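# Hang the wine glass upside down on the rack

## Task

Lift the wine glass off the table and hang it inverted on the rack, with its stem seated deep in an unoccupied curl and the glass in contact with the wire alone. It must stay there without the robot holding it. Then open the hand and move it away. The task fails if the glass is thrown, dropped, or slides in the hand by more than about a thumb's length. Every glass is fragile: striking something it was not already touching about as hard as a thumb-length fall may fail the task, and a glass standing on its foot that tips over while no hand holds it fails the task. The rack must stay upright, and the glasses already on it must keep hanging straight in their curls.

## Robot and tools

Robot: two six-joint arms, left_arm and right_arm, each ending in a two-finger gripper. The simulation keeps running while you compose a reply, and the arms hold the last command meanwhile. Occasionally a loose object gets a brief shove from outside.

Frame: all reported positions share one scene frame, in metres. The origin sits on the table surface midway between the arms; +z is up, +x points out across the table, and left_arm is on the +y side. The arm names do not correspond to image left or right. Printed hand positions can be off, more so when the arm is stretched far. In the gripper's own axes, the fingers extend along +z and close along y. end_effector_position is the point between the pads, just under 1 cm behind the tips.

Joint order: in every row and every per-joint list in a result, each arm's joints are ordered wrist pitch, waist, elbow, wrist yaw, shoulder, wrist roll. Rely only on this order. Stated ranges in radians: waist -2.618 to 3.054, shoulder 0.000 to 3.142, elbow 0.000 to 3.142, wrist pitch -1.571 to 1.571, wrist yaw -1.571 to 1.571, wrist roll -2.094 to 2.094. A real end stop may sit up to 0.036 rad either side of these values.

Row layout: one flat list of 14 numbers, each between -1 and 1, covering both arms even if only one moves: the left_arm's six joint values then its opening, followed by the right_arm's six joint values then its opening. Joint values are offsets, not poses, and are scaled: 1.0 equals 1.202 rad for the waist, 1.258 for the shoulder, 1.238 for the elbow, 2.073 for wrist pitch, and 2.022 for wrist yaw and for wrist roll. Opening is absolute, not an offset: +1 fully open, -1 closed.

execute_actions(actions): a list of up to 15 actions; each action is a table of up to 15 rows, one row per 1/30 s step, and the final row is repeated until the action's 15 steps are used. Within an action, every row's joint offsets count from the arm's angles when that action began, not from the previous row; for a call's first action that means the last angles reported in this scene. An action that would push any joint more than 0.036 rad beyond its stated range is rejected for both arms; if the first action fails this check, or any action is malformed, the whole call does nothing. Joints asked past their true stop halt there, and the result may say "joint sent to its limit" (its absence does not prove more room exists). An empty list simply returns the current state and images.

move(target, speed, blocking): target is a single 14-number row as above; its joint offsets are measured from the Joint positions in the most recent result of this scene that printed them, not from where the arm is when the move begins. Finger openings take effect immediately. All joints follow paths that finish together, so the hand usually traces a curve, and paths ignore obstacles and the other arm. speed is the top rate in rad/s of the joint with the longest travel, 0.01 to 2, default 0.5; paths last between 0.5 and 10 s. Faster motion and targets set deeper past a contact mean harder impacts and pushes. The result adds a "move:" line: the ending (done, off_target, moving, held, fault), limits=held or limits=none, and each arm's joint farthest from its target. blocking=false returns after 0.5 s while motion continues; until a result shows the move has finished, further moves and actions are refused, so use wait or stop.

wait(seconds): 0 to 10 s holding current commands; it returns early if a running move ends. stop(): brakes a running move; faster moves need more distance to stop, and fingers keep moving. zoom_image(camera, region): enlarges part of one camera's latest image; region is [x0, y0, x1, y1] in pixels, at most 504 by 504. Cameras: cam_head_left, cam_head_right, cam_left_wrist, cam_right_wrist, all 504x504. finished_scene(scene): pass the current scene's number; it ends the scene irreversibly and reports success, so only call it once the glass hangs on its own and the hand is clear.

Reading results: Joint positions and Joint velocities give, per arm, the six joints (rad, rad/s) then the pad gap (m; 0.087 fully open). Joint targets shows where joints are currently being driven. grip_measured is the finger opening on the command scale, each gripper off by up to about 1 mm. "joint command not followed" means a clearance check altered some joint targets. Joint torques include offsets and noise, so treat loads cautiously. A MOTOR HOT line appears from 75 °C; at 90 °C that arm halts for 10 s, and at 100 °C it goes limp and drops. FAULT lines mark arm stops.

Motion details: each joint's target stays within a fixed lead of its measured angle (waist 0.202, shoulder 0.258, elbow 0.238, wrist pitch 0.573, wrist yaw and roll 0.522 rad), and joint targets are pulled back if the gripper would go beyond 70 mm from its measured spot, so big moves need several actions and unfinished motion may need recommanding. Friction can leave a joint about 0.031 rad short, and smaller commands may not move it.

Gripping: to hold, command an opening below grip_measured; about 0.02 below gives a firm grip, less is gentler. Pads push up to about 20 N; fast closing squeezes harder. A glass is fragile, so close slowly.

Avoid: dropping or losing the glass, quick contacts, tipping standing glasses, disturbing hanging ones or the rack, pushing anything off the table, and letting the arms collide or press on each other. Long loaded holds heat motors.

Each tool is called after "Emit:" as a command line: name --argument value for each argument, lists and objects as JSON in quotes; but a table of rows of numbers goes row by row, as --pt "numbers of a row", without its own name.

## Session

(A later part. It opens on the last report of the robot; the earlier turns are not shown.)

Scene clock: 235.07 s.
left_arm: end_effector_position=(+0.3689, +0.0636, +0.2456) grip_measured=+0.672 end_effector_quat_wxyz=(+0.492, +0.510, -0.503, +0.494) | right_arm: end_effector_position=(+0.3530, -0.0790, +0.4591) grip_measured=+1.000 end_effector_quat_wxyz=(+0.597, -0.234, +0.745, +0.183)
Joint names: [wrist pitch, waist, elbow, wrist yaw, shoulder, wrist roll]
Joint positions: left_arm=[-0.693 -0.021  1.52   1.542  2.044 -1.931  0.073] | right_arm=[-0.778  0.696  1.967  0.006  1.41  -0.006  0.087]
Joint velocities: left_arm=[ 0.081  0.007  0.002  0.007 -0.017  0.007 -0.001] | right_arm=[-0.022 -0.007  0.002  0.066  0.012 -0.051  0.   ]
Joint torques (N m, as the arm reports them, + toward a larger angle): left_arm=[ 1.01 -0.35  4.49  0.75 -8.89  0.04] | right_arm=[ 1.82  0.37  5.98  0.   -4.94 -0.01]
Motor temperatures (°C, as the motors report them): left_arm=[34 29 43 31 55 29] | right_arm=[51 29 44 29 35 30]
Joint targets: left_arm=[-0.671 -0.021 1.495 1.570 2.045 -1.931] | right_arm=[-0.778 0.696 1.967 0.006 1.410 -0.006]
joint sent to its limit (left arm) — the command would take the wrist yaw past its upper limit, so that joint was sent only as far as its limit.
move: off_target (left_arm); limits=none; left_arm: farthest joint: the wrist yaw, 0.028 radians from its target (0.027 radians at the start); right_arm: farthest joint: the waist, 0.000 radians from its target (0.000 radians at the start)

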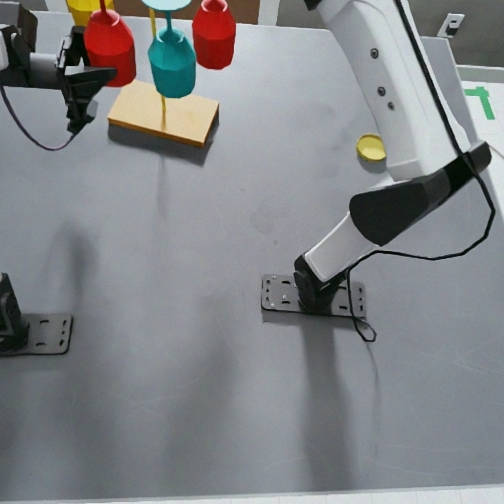

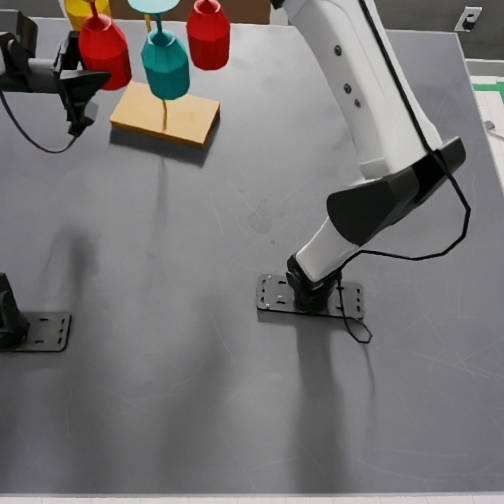

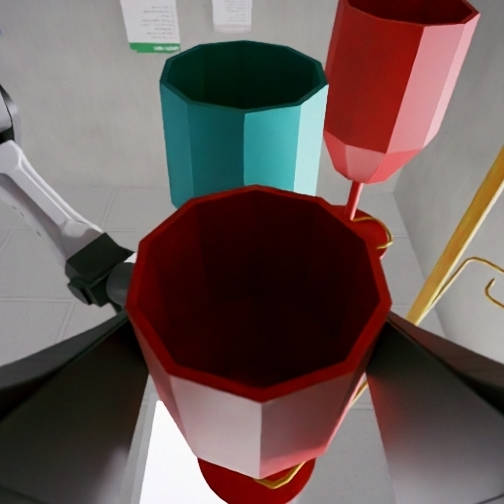

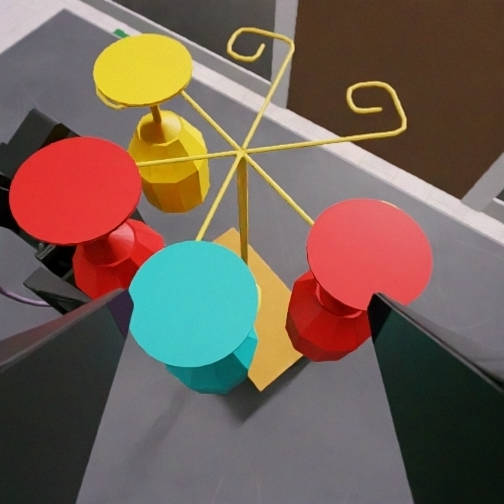

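Emit:
move --target '[0.03,0,-0.048,0.012,0,0,0.62, 0,0,0,0,0,0,1]' --speed 0.03

Scene clock: 239.57 s.
left_arm: end_effector_position=(+0.3660, +0.0635, +0.2357) grip_measured=+0.672 end_effector_quat_wxyz=(+0.492, +0.511, -0.503, +0.494) | right_arm: end_effector_position=(+0.3530, -0.0790, +0.4591) grip_measured=+1.000 end_effector_quat_wxyz=(+0.597, -0.234, +0.745, +0.183)
Joint names: [wrist pitch, waist, elbow, wrist yaw, shoulder, wrist roll]
Joint positions: left_arm=[-0.652 -0.021  1.48   1.541  2.044 -1.931  0.073] | right_arm=[-0.778  0.696  1.967  0.006  1.41  -0.006  0.087]
Joint velocities: left_arm=[-0.066 -0.012  0.002 -0.066  0.012 -0.022 -0.   ] | right_arm=[ 0.007 -0.002  0.002  0.007 -0.012 -0.022  0.   ]
Joint torques (N m, as the arm reports them, + toward a larger angle): left_arm=[ 0.89 -0.39  4.9   0.74 -8.71  0.04] | right_arm=[ 1.82  0.42  5.94  0.   -4.91 -0.01]
Motor temperatures (°C, as the motors report them): left_arm=[34 29 43 31 56 29] | right_arm=[51 29 44 29 35 30]
Joint targets: left_arm=[-0.630 -0.021 1.461 1.566 2.044 -1.931] | right_arm=[-0.778 0.696 1.967 0.006 1.410 -0.006]
move: off_target (left_arm); limits=none; left_arm: farthest joint: the wrist yaw, 0.026 radians from its target (0.024 radians at the start); right_arm: farthest joint: the waist, 0.000 radians from its target (0.000 radians at the start)

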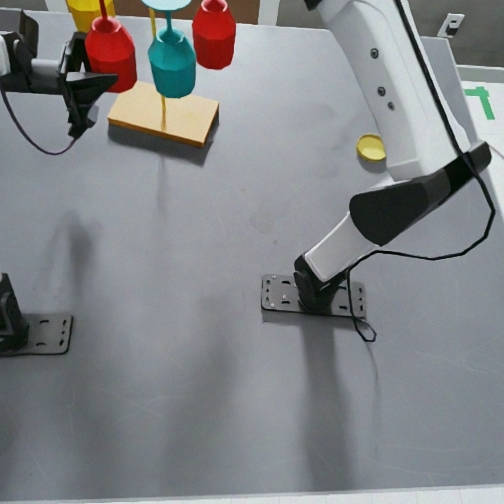

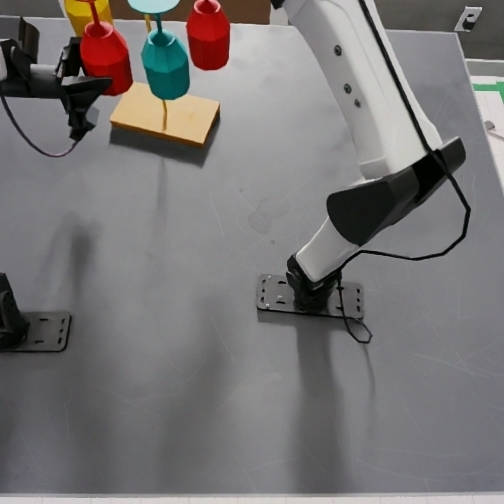

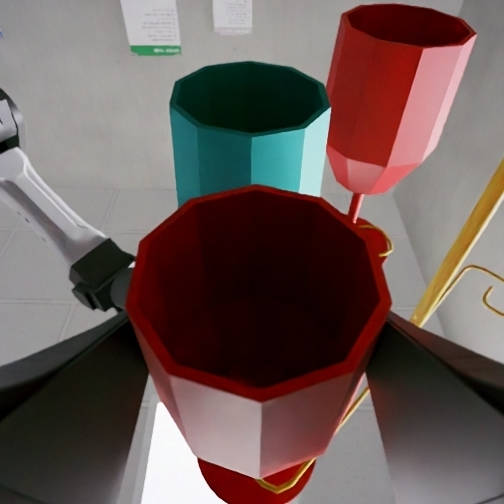

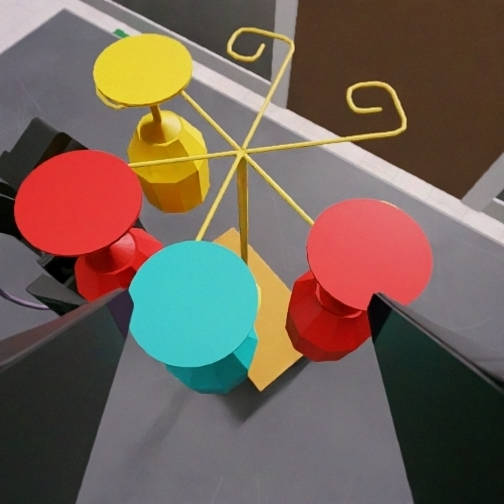

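Emit:
move --target '[0.022,0,-0.035,0.012,0,0,0.62, 0,0,0,0,0,0,1]' --speed 0.02

Scene clock: 243.40 s.
left_arm: end_effector_position=(+0.3642, +0.0635, +0.2299) grip_measured=+0.672 end_effector_quat_wxyz=(+0.491, +0.511, -0.504, +0.494) | right_arm: end_effector_position=(+0.3530, -0.0790, +0.4591) grip_measured=+1.000 end_effector_quat_wxyz=(+0.597, -0.234, +0.745, +0.183)
Joint names: [wrist pitch, waist, elbow, wrist yaw, shoulder, wrist roll]
Joint positions: left_arm=[-0.629 -0.021  1.457  1.539  2.044 -1.931  0.073] | right_arm=[-0.778  0.696  1.967  0.006  1.41  -0.006  0.087]
Joint velocities: left_arm=[-0.022 -0.002  0.002 -0.037 -0.022  0.022 -0.   ] | right_arm=[-0.037  0.007 -0.002 -0.007  0.002  0.037  0.   ]
Joint torques (N m, as the arm reports them, + toward a larger angle): left_arm=[ 0.94 -0.28  4.73  0.71 -8.85  0.04] | right_arm=[ 1.81  0.34  5.93 -0.01 -4.87 -0.02]
Motor temperatures (°C, as the motors report them): left_arm=[34 29 42 31 56 29] | right_arm=[51 29 44 29 35 30]
Joint targets: left_arm=[-0.607 -0.021 1.437 1.565 2.044 -1.931] | right_arm=[-0.778 0.696 1.967 0.006 1.410 -0.006]
move: off_target (left_arm); limits=none; left_arm: farthest joint: the wrist yaw, 0.027 radians from its target (0.025 radians at the start); right_arm: farthest joint: the waist, 0.000 radians from its target (0.000 radians at the start)

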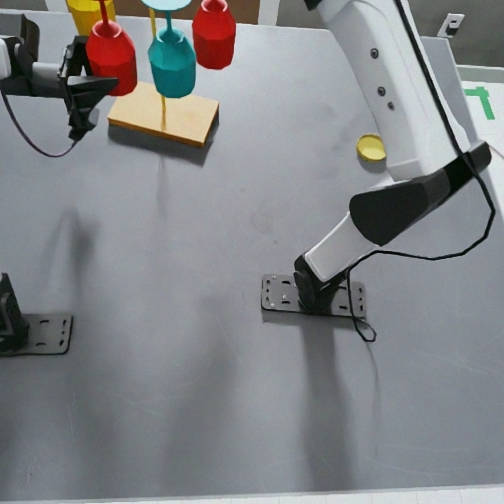

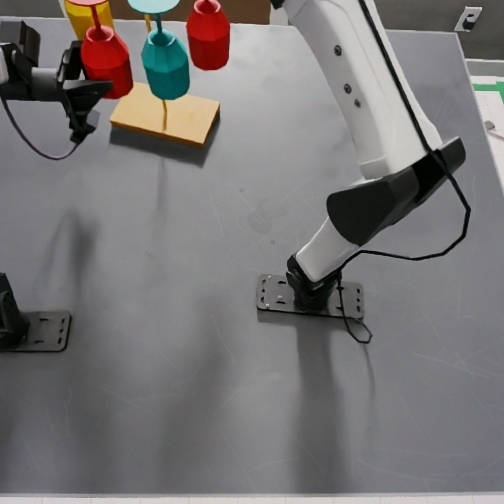

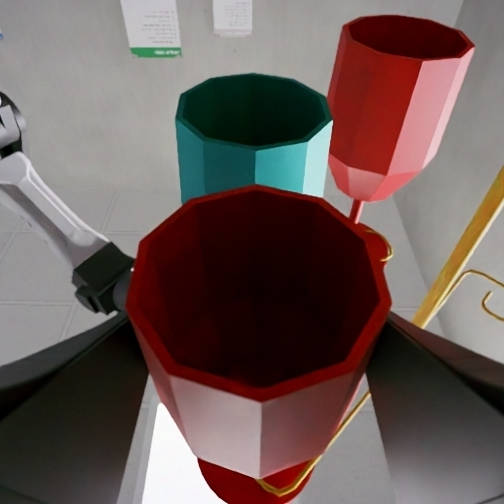

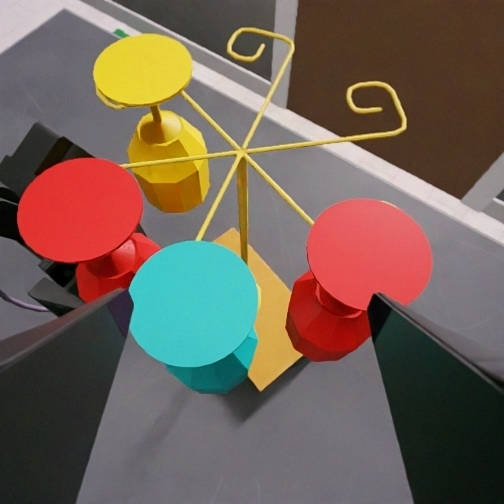

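Emit:
move --target '[0.018,0,-0.016,0.012,0.018,0,0.62, 0,0,0,0,0,0,1]' --speed 0.02

Scene clock: 246.93 s.
left_arm: end_effector_position=(+0.3658, +0.0637, +0.2270) grip_measured=+0.672 end_effector_quat_wxyz=(+0.491, +0.506, -0.505, +0.497) | right_arm: end_effector_position=(+0.3530, -0.0790, +0.4591) grip_measured=+1.000 end_effector_quat_wxyz=(+0.597, -0.234, +0.745, +0.183)
Joint names: [wrist pitch, waist, elbow, wrist yaw, shoulder, wrist roll]
Joint positions: left_arm=[-0.608 -0.021  1.457  1.546  2.056 -1.93   0.073] | right_arm=[-0.778  0.696  1.967  0.006  1.41  -0.006  0.087]
Joint velocities: left_arm=[-0.007  0.002 -0.002 -0.051 -0.012 -0.037  0.001] | right_arm=[ 0.007 -0.012  0.002 -0.022  0.007 -0.007  0.   ]
Joint torques (N m, as the arm reports them, + toward a larger angle): left_arm=[ 0.9  -0.44  4.65  0.62 -8.22  0.04] | right_arm=[ 1.8   0.37  5.87  0.01 -4.86 -0.01]
Motor temperatures (°C, as the motors report them): left_arm=[34 29 42 31 56 29] | right_arm=[51 29 44 29 35 30]
Joint targets: left_arm=[-0.591 -0.021 1.437 1.563 2.066 -1.931] | right_arm=[-0.778 0.696 1.967 0.006 1.410 -0.006]
move: done; limits=none; left_arm: farthest joint: the elbow, 0.020 radians from its target (0.020 radians at the start); right_arm: farthest joint: the waist, 0.000 radians from its target (0.000 radians at the start)

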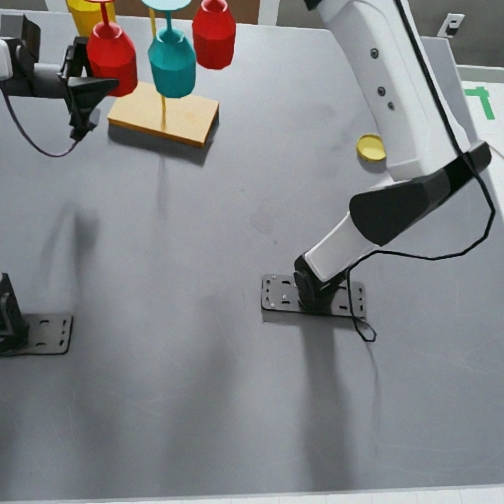

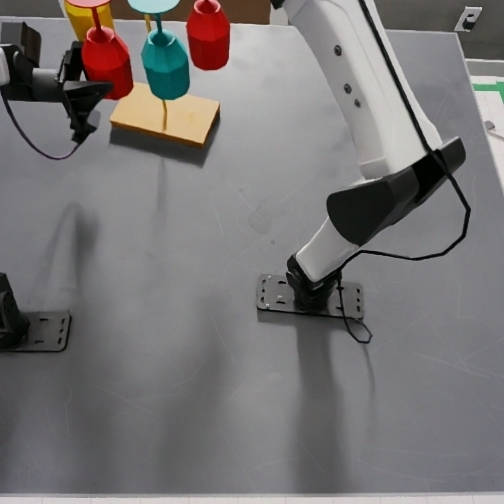

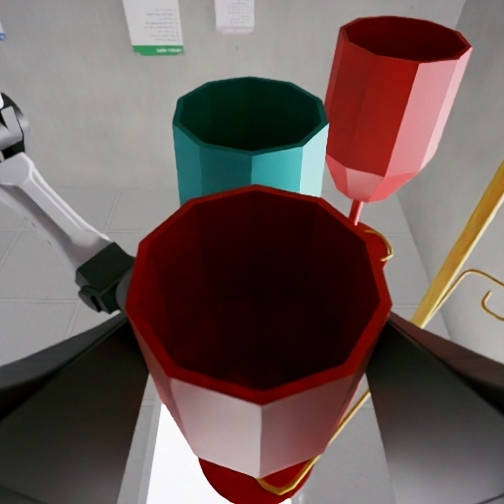

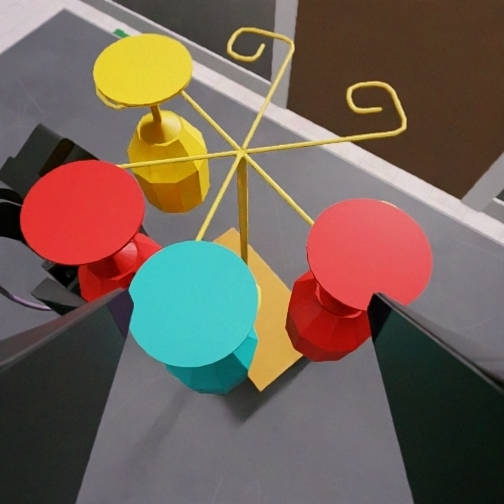

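Emit:
execute_actions --actions '[[[0,0,-0.016,0.008,0,0,0.66, 0,0,0,0,0,0,1]],[[0,0,-0.016,0.008,0,0,0.69, 0,0,0,0,0,0,1]],[[0,0,-0.016,0.008,0,0,0.73, 0,0,0,0,0,0,1]],[[0,0,-0.016,0.008,0,0,0.8, 0,0,0,0,0,0,1]],[[0,0,-0.016,0.008,0,0,0.88, 0,0,0,0,0,0,1]],[[0,0,-0.016,0.008,0,0,0.88, 0,0,0,0,0,0,1]]]'

Scene clock: 251.87 s.
left_arm: end_effector_position=(+0.3656, +0.0638, +0.2275) grip_measured=+0.880 end_effector_quat_wxyz=(+0.492, +0.505, -0.505, +0.498) | right_arm: end_effector_position=(+0.3530, -0.0790, +0.4591) grip_measured=+1.000 end_effector_quat_wxyz=(+0.597, -0.234, +0.745, +0.183)
Joint names: [wrist pitch, waist, elbow, wrist yaw, shoulder, wrist roll]
Joint positions: left_arm=[-0.607 -0.021  1.457  1.549  2.056 -1.93   0.082] | right_arm=[-0.778  0.696  1.967  0.006  1.41  -0.006  0.087]
Joint velocities: left_arm=[-0.037 -0.002 -0.002 -0.022 -0.017  0.007  0.001] | right_arm=[-0.066  0.002 -0.002 -0.037  0.017  0.037  0.   ]
Joint torques (N m, as the arm reports them, + toward a larger angle): left_arm=[ 0.74 -0.32  4.47  0.6  -8.95 -0.01] | right_arm=[ 1.81  0.37  5.94 -0.01 -4.94 -0.02]
Motor temperatures (°C, as the motors report them): left_arm=[34 29 42 31 56 29] | right_arm=[51 29 44 29 35 30]
Joint targets: left_arm=[-0.607 -0.021 1.437 1.565 2.056 -1.930] | right_arm=[-0.778 0.696 1.967 0.006 1.410 -0.006]

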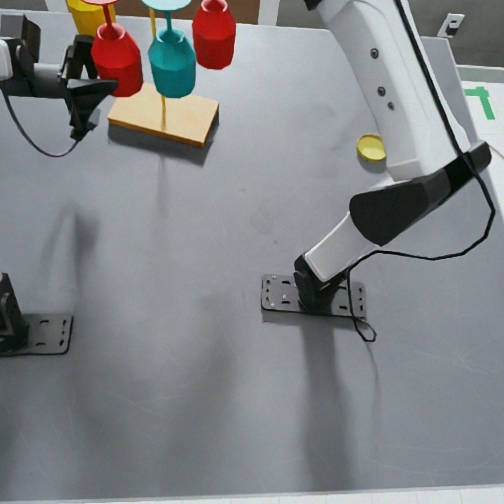

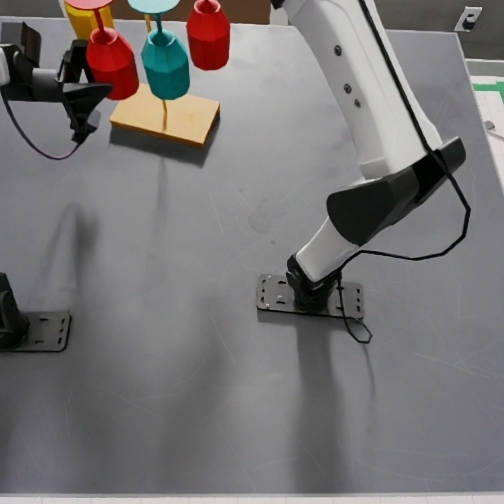

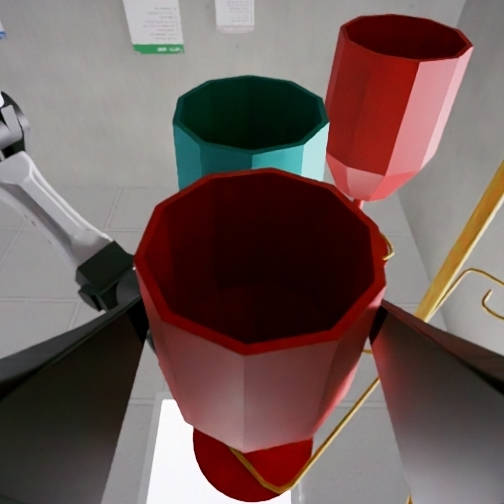

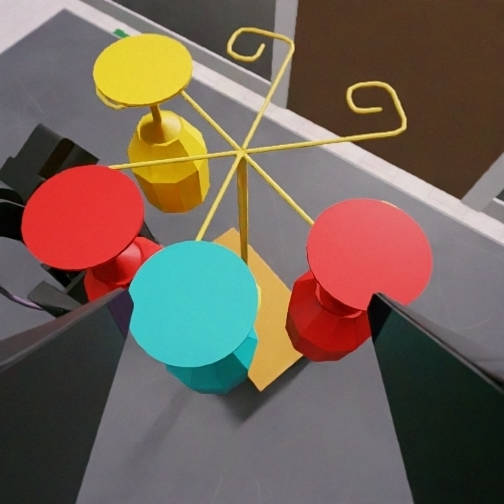

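Emit:
move --target '[0.02,0.17,-0.145,0.008,-0.12,0,0.97, 0,0,0,0,0,0,1]' --speed 0.08

Scene clock: 256.13 s.
left_arm: end_effector_position=(+0.3593, +0.1405, +0.2342) grip_measured=+0.970 end_effector_quat_wxyz=(+0.442, +0.554, -0.450, +0.542) | right_arm: end_effector_position=(+0.3530, -0.0790, +0.4591) grip_measured=+1.000 end_effector_quat_wxyz=(+0.597, -0.234, +0.745, +0.183)
Joint names: [wrist pitch, waist, elbow, wrist yaw, shoulder, wrist roll]
Joint positions: left_arm=[-0.585  0.177  1.3    1.549  1.928 -1.93   0.086] | right_arm=[-0.778  0.696  1.967  0.006  1.41  -0.006  0.087]
Joint velocities: left_arm=[-0.022  0.007 -0.007  0.066  0.012  0.037  0.001] | right_arm=[-0.066  0.007 -0.007 -0.007  0.012  0.007  0.   ]
Joint torques (N m, as the arm reports them, + toward a larger angle): left_arm=[ 0.85  0.2   4.57  0.62 -9.54 -0.03] | right_arm=[ 1.8   0.4   5.94  0.   -4.92 -0.02]
Motor temperatures (°C, as the motors report them): left_arm=[34 29 41 31 56 29] | right_arm=[51 29 44 29 35 30]
Joint targets: left_arm=[-0.566 0.184 1.277 1.565 1.905 -1.930] | right_arm=[-0.778 0.696 1.967 0.006 1.410 -0.006]
move: off_target (left_arm); limits=none; left_arm: farthest joint: the shoulder, 0.023 radians from its target (0.151 radians at the start); right_arm: farthest joint: the waist, 0.000 radians from its target (0.000 radians at the start)

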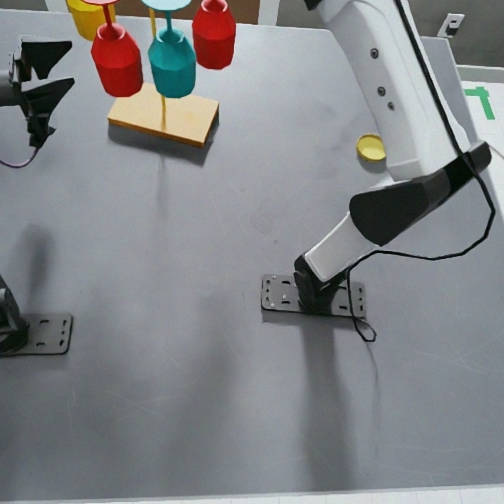

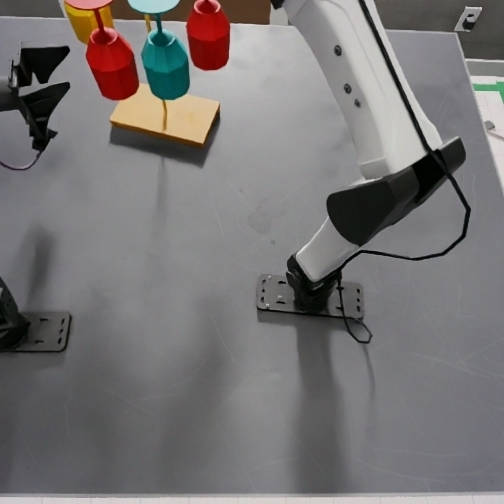

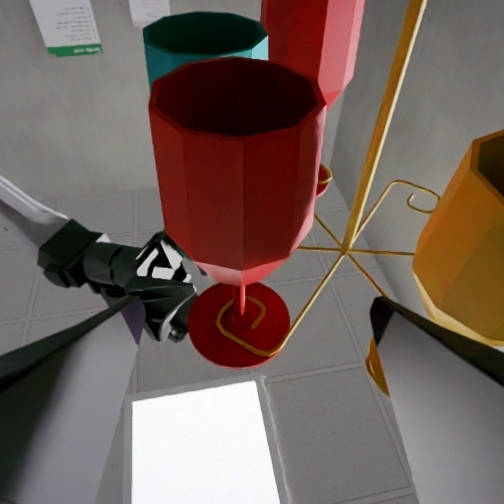

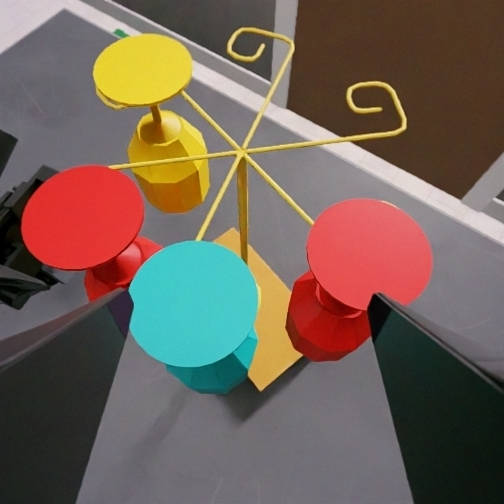

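Emit:
zoom_image --camera "cam_head_left" --region '[70,0,230,110]'

Emit:
zoom_image --camera "cam_right_wrist" --region '[60,180,220,340]'

Emit:
zoom_image --camera "cam_left_wrist" --region '[160,240,320,400]'

Region (70, 0, 230, 110) of cam_head_left's 504x504 image, scaled by 3.150, with more detail than that image has; it fills the top 346 rows of this view, and the rest is white.

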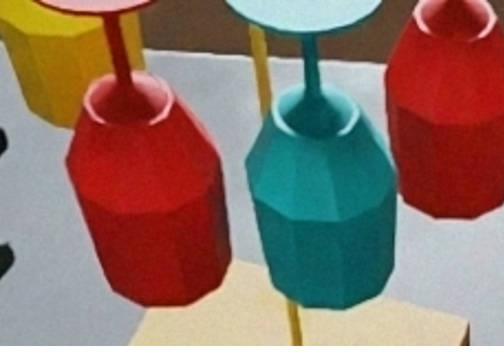

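Region (60, 180, 220, 340) of cam_right_wrist's 504x504 image, scaled by 3.150, with more detail than that image has.

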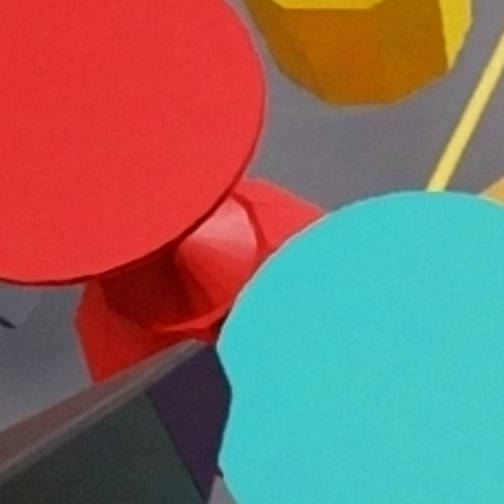

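Region (160, 240, 320, 400) of cam_left_wrist's 504x504 image, scaled by 3.150, with more detail than that image has.

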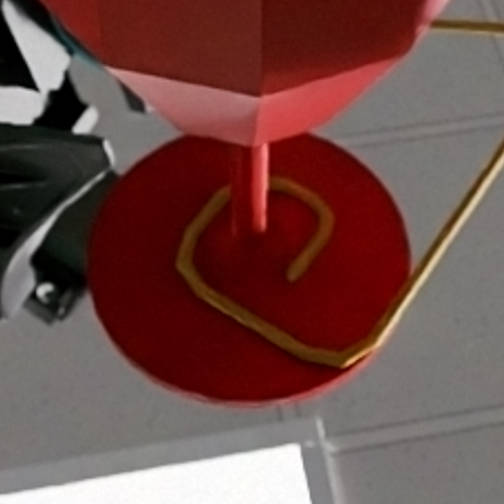

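Emit:
move --target '[0,0.3,-0.15,0,-0.3,0,1, 0,-0.75,0,0,0,0,1]' --speed 0.7

Scene clock: 260.70 s.
left_arm: end_effector_position=(+0.3066, +0.2474, +0.3042) grip_measured=+0.997 end_effector_quat_wxyz=(+0.277, +0.588, -0.404, +0.644) | right_arm: end_effector_position=(+0.4058, -0.4109, +0.4591) grip_measured=+1.000 end_effector_quat_wxyz=(+0.618, +0.111, +0.773, -0.094)
Joint names: [wrist pitch, waist, elbow, wrist yaw, shoulder, wrist roll]
Joint positions: left_arm=[-0.585  0.532  1.136  1.55   1.568 -1.93   0.087] | right_arm=[-0.778 -0.199  1.967  0.007  1.41  -0.006  0.087]
Joint velocities: left_arm=[ 0.007  0.002 -0.002 -0.081 -0.022 -0.081 -0.001] | right_arm=[ 0.051 -0.012 -0.012 -0.081  0.012 -0.037  0.   ]
Joint torques (N m, as the arm reports them, + toward a larger angle): left_arm=[ 0.92  0.24  5.08  0.45 -6.62  0.05] | right_arm=[ 1.81 -0.2   5.97 -0.01 -4.92 -0.01]
Motor temperatures (°C, as the motors report them): left_arm=[34 29 41 31 56 29] | right_arm=[52 29 44 29 35 30]
Joint targets: left_arm=[-0.586 0.537 1.114 1.550 1.551 -1.930] | right_arm=[-0.778 -0.206 1.967 0.006 1.410 -0.006]
move: off_target (left_arm); limits=none; left_arm: farthest joint: the elbow, 0.022 radians from its target (0.186 radians at the start); right_arm: farthest joint: the waist, 0.007 radians from its target (0.901 radians at the start)

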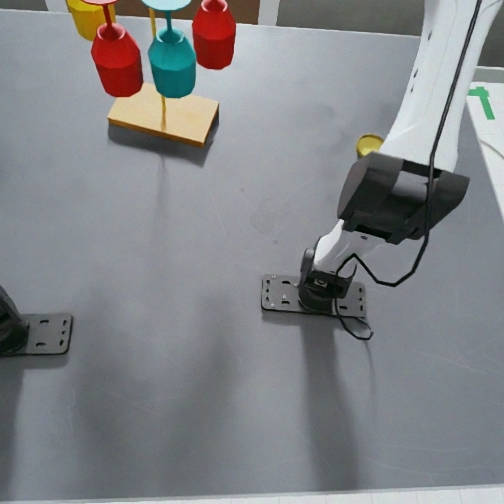

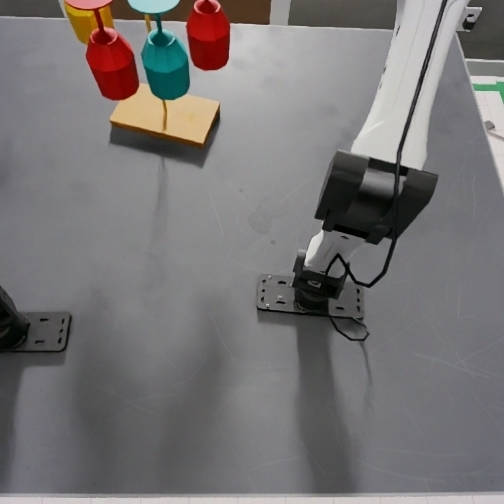

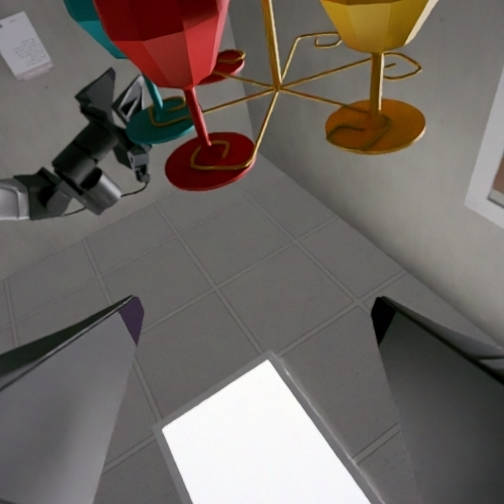

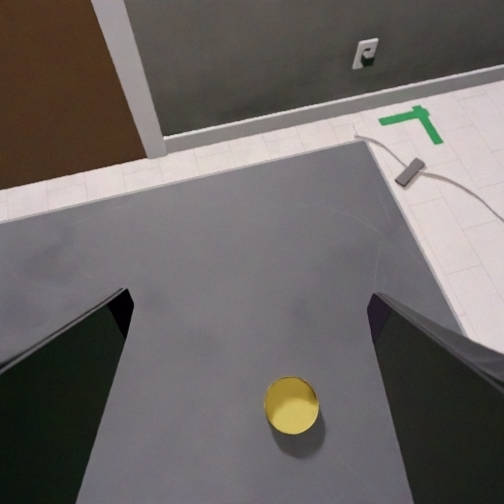

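All glasses hang in their curls and the arms are clear.

Emit:
finished_scene --scene 2

The scene is finished: the task was done.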